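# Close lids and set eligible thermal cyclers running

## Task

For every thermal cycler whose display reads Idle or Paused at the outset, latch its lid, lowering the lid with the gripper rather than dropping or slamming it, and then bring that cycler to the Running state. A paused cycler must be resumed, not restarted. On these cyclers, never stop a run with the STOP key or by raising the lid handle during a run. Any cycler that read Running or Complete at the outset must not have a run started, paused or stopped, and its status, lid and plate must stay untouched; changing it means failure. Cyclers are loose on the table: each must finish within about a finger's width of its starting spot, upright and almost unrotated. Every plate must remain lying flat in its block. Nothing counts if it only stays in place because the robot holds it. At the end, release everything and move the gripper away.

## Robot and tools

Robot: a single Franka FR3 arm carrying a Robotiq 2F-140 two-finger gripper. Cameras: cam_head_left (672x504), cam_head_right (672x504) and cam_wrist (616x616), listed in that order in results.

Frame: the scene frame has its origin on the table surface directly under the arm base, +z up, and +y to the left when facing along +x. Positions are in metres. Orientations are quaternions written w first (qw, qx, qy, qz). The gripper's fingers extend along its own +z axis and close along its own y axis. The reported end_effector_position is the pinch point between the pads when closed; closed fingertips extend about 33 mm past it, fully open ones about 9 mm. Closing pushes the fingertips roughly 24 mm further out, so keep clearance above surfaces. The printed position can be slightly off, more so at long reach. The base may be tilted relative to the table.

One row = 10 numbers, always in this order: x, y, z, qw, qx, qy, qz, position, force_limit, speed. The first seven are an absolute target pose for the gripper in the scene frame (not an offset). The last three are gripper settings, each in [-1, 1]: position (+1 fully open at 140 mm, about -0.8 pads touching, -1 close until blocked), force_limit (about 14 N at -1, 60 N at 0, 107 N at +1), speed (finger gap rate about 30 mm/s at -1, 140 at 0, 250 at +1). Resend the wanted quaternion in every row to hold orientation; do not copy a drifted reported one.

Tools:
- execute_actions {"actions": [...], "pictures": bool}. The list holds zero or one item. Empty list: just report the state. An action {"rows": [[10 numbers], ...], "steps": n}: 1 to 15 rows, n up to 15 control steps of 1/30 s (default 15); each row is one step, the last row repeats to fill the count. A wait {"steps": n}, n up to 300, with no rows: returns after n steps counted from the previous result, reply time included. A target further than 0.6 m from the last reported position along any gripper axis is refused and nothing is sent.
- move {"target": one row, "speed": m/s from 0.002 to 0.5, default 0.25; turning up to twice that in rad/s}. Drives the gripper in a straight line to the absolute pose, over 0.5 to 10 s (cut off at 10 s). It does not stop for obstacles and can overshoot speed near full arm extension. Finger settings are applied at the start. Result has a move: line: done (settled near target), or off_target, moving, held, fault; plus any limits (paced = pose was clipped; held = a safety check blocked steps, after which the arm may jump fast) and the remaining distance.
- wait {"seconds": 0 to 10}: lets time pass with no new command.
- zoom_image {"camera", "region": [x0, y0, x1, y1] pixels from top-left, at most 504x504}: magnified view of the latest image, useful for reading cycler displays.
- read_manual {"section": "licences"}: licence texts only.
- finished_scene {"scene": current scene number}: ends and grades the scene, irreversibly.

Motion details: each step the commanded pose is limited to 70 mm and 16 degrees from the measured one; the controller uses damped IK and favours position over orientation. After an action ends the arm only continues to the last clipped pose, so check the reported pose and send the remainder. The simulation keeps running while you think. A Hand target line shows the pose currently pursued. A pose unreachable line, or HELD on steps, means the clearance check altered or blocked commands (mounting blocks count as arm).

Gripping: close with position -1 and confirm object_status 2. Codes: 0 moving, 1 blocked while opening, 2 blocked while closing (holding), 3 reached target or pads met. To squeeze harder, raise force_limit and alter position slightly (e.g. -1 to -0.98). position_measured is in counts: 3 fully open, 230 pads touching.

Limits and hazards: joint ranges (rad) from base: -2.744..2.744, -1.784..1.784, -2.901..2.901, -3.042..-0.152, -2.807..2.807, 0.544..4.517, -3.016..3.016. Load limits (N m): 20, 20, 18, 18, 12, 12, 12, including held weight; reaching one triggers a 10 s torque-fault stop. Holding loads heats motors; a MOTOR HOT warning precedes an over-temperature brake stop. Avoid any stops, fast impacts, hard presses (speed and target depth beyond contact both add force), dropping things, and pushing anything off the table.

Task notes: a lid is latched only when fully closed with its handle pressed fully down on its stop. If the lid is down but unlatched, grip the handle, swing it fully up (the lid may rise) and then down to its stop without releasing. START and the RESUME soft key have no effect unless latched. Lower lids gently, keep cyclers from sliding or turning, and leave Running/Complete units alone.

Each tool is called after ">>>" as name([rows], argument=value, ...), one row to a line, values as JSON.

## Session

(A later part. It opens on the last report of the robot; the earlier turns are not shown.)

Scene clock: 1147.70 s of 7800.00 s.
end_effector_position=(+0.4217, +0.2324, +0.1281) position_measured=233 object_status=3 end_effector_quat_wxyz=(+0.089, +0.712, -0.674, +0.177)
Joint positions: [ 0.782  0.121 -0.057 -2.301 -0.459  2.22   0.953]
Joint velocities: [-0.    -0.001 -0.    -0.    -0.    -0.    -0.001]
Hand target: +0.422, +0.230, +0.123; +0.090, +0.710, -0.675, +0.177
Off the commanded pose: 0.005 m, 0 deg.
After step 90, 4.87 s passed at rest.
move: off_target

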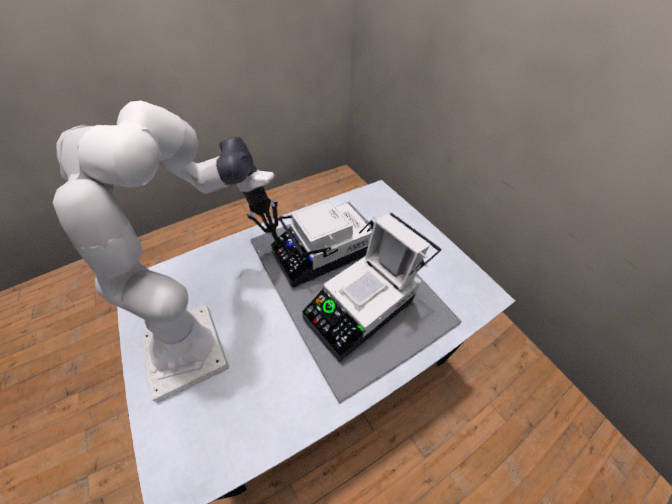

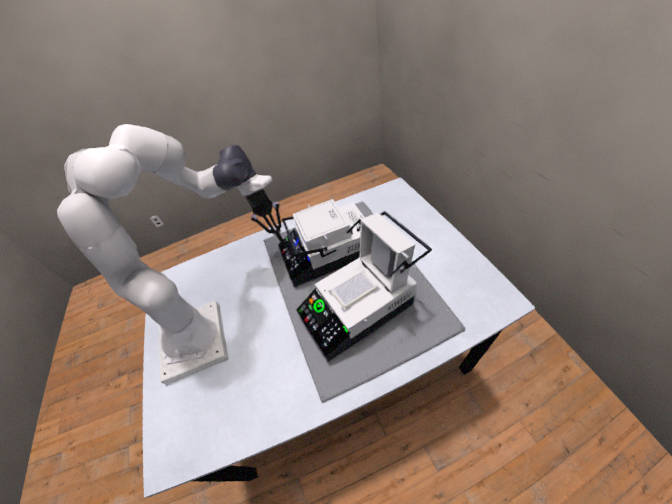

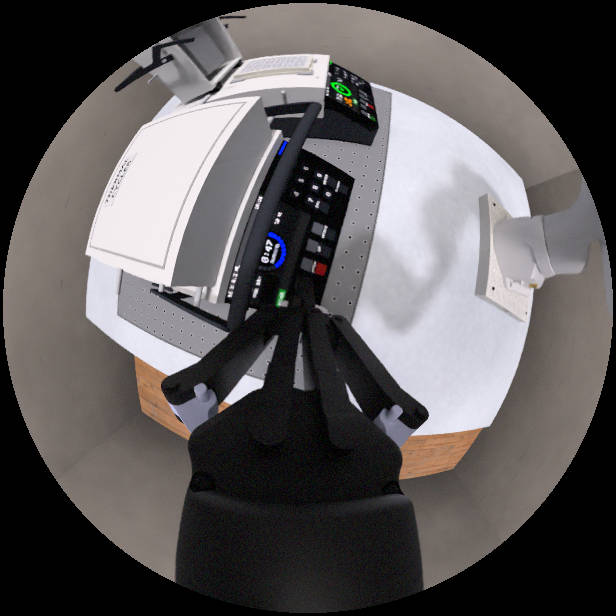

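The ring is blue and shows Running at 0:47, so the run resumed rather than restarted. Retreating now.

>>> move(target=[0.415, 0.246, 0.16, 0.0902, 0.7098, -0.675, 0.1773, -1, 0, 0], speed=0.04)

>>> move(target=[0.37, 0.3, 0.3, 0.0902, 0.7098, -0.675, 0.1773, -1, 0, 0], speed=0.12)

>>> zoom_image(camera="cam_head_left", region=[240, 180, 480, 370])

Scene clock: 1162.87 s of 7800.00 s.
end_effector_position=(+0.4160, +0.2451, +0.1588) position_measured=233 object_status=3 end_effector_quat_wxyz=(+0.089, +0.709, -0.677, +0.178)
Joint positions: [ 0.797  0.078 -0.037 -2.264 -0.431  2.135  0.949]
Joint velocities: [-0.    -0.001  0.001  0.001  0.001 -0.013 -0.003]
Hand target: +0.415, +0.246, +0.160; +0.090, +0.710, -0.676, +0.177
Off the commanded pose: 0.002 m, 0 deg.
After step 90, 10.90 s passed at rest.
move: done

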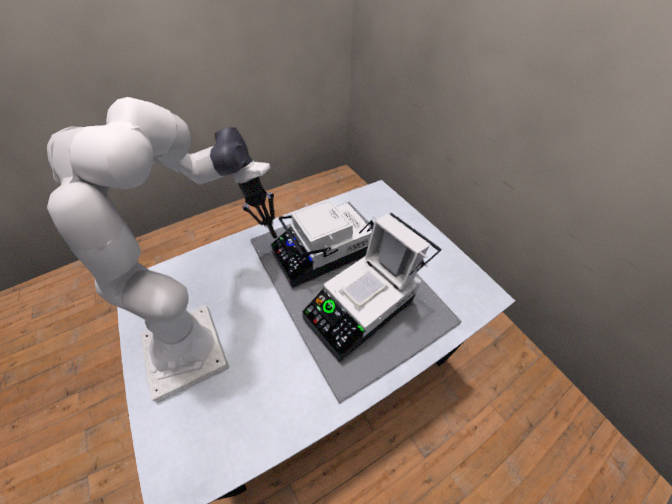

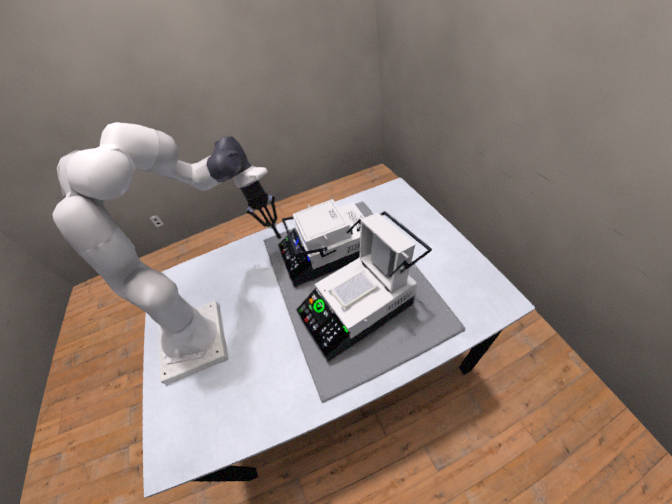

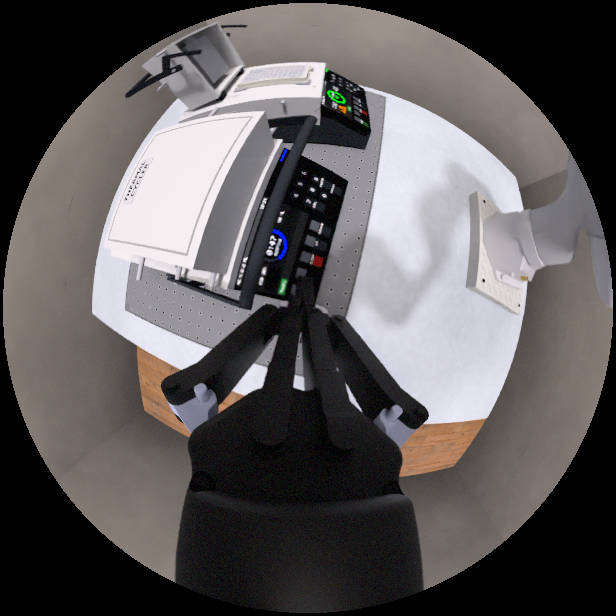

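Scene clock: 1164.80 s of 7800.00 s.
end_effector_position=(+0.3711, +0.2995, +0.3001) position_measured=233 object_status=3 end_effector_quat_wxyz=(+0.088, +0.708, -0.678, +0.178)
Joint positions: [ 0.874 -0.061  0.043 -2.046 -0.338  1.757  0.939]
Joint velocities: [ 0.     0.001  0.001  0.001  0.001 -0.009 -0.002]
Hand target: +0.369, +0.300, +0.301; +0.090, +0.709, -0.677, +0.177
Off the commanded pose: 0.001 m, 0 deg.
move: done

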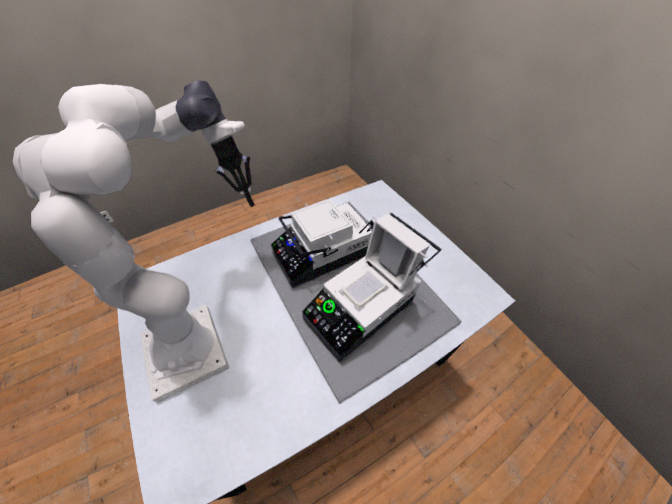

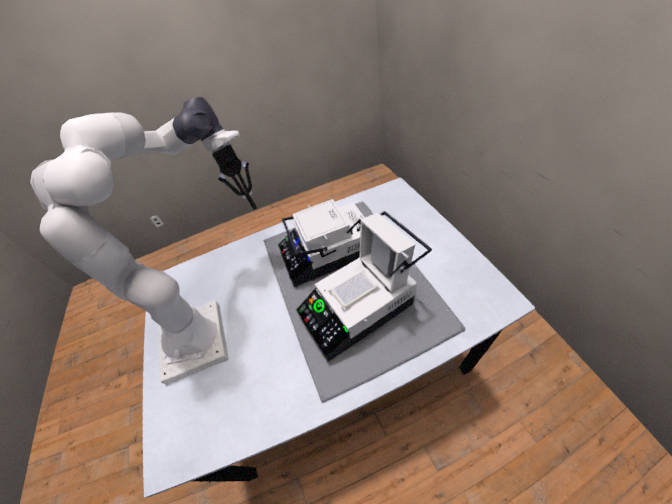

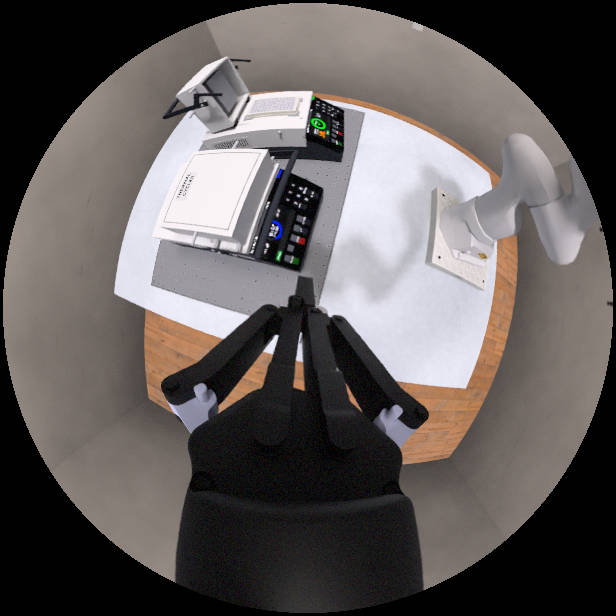

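Region (240, 180, 480, 370) of cam_head_left's 672x504 image, scaled by 2.100, with more detail than that image has; it fills the top 399 rows of this view, and the rest is white.

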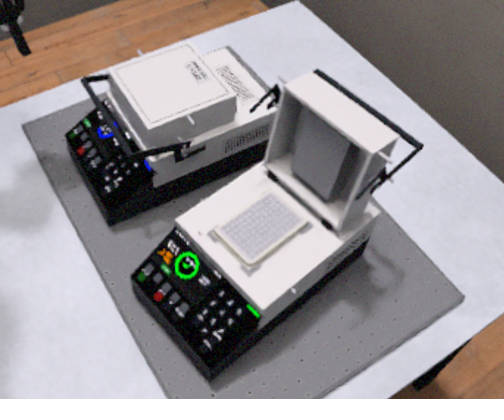

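The left cycler shows Running with its lid latched. The right cycler is untouched and still shows Complete, and the arm is clear.

>>> finished_scene(scene=2)

The scene is finished: the task was done.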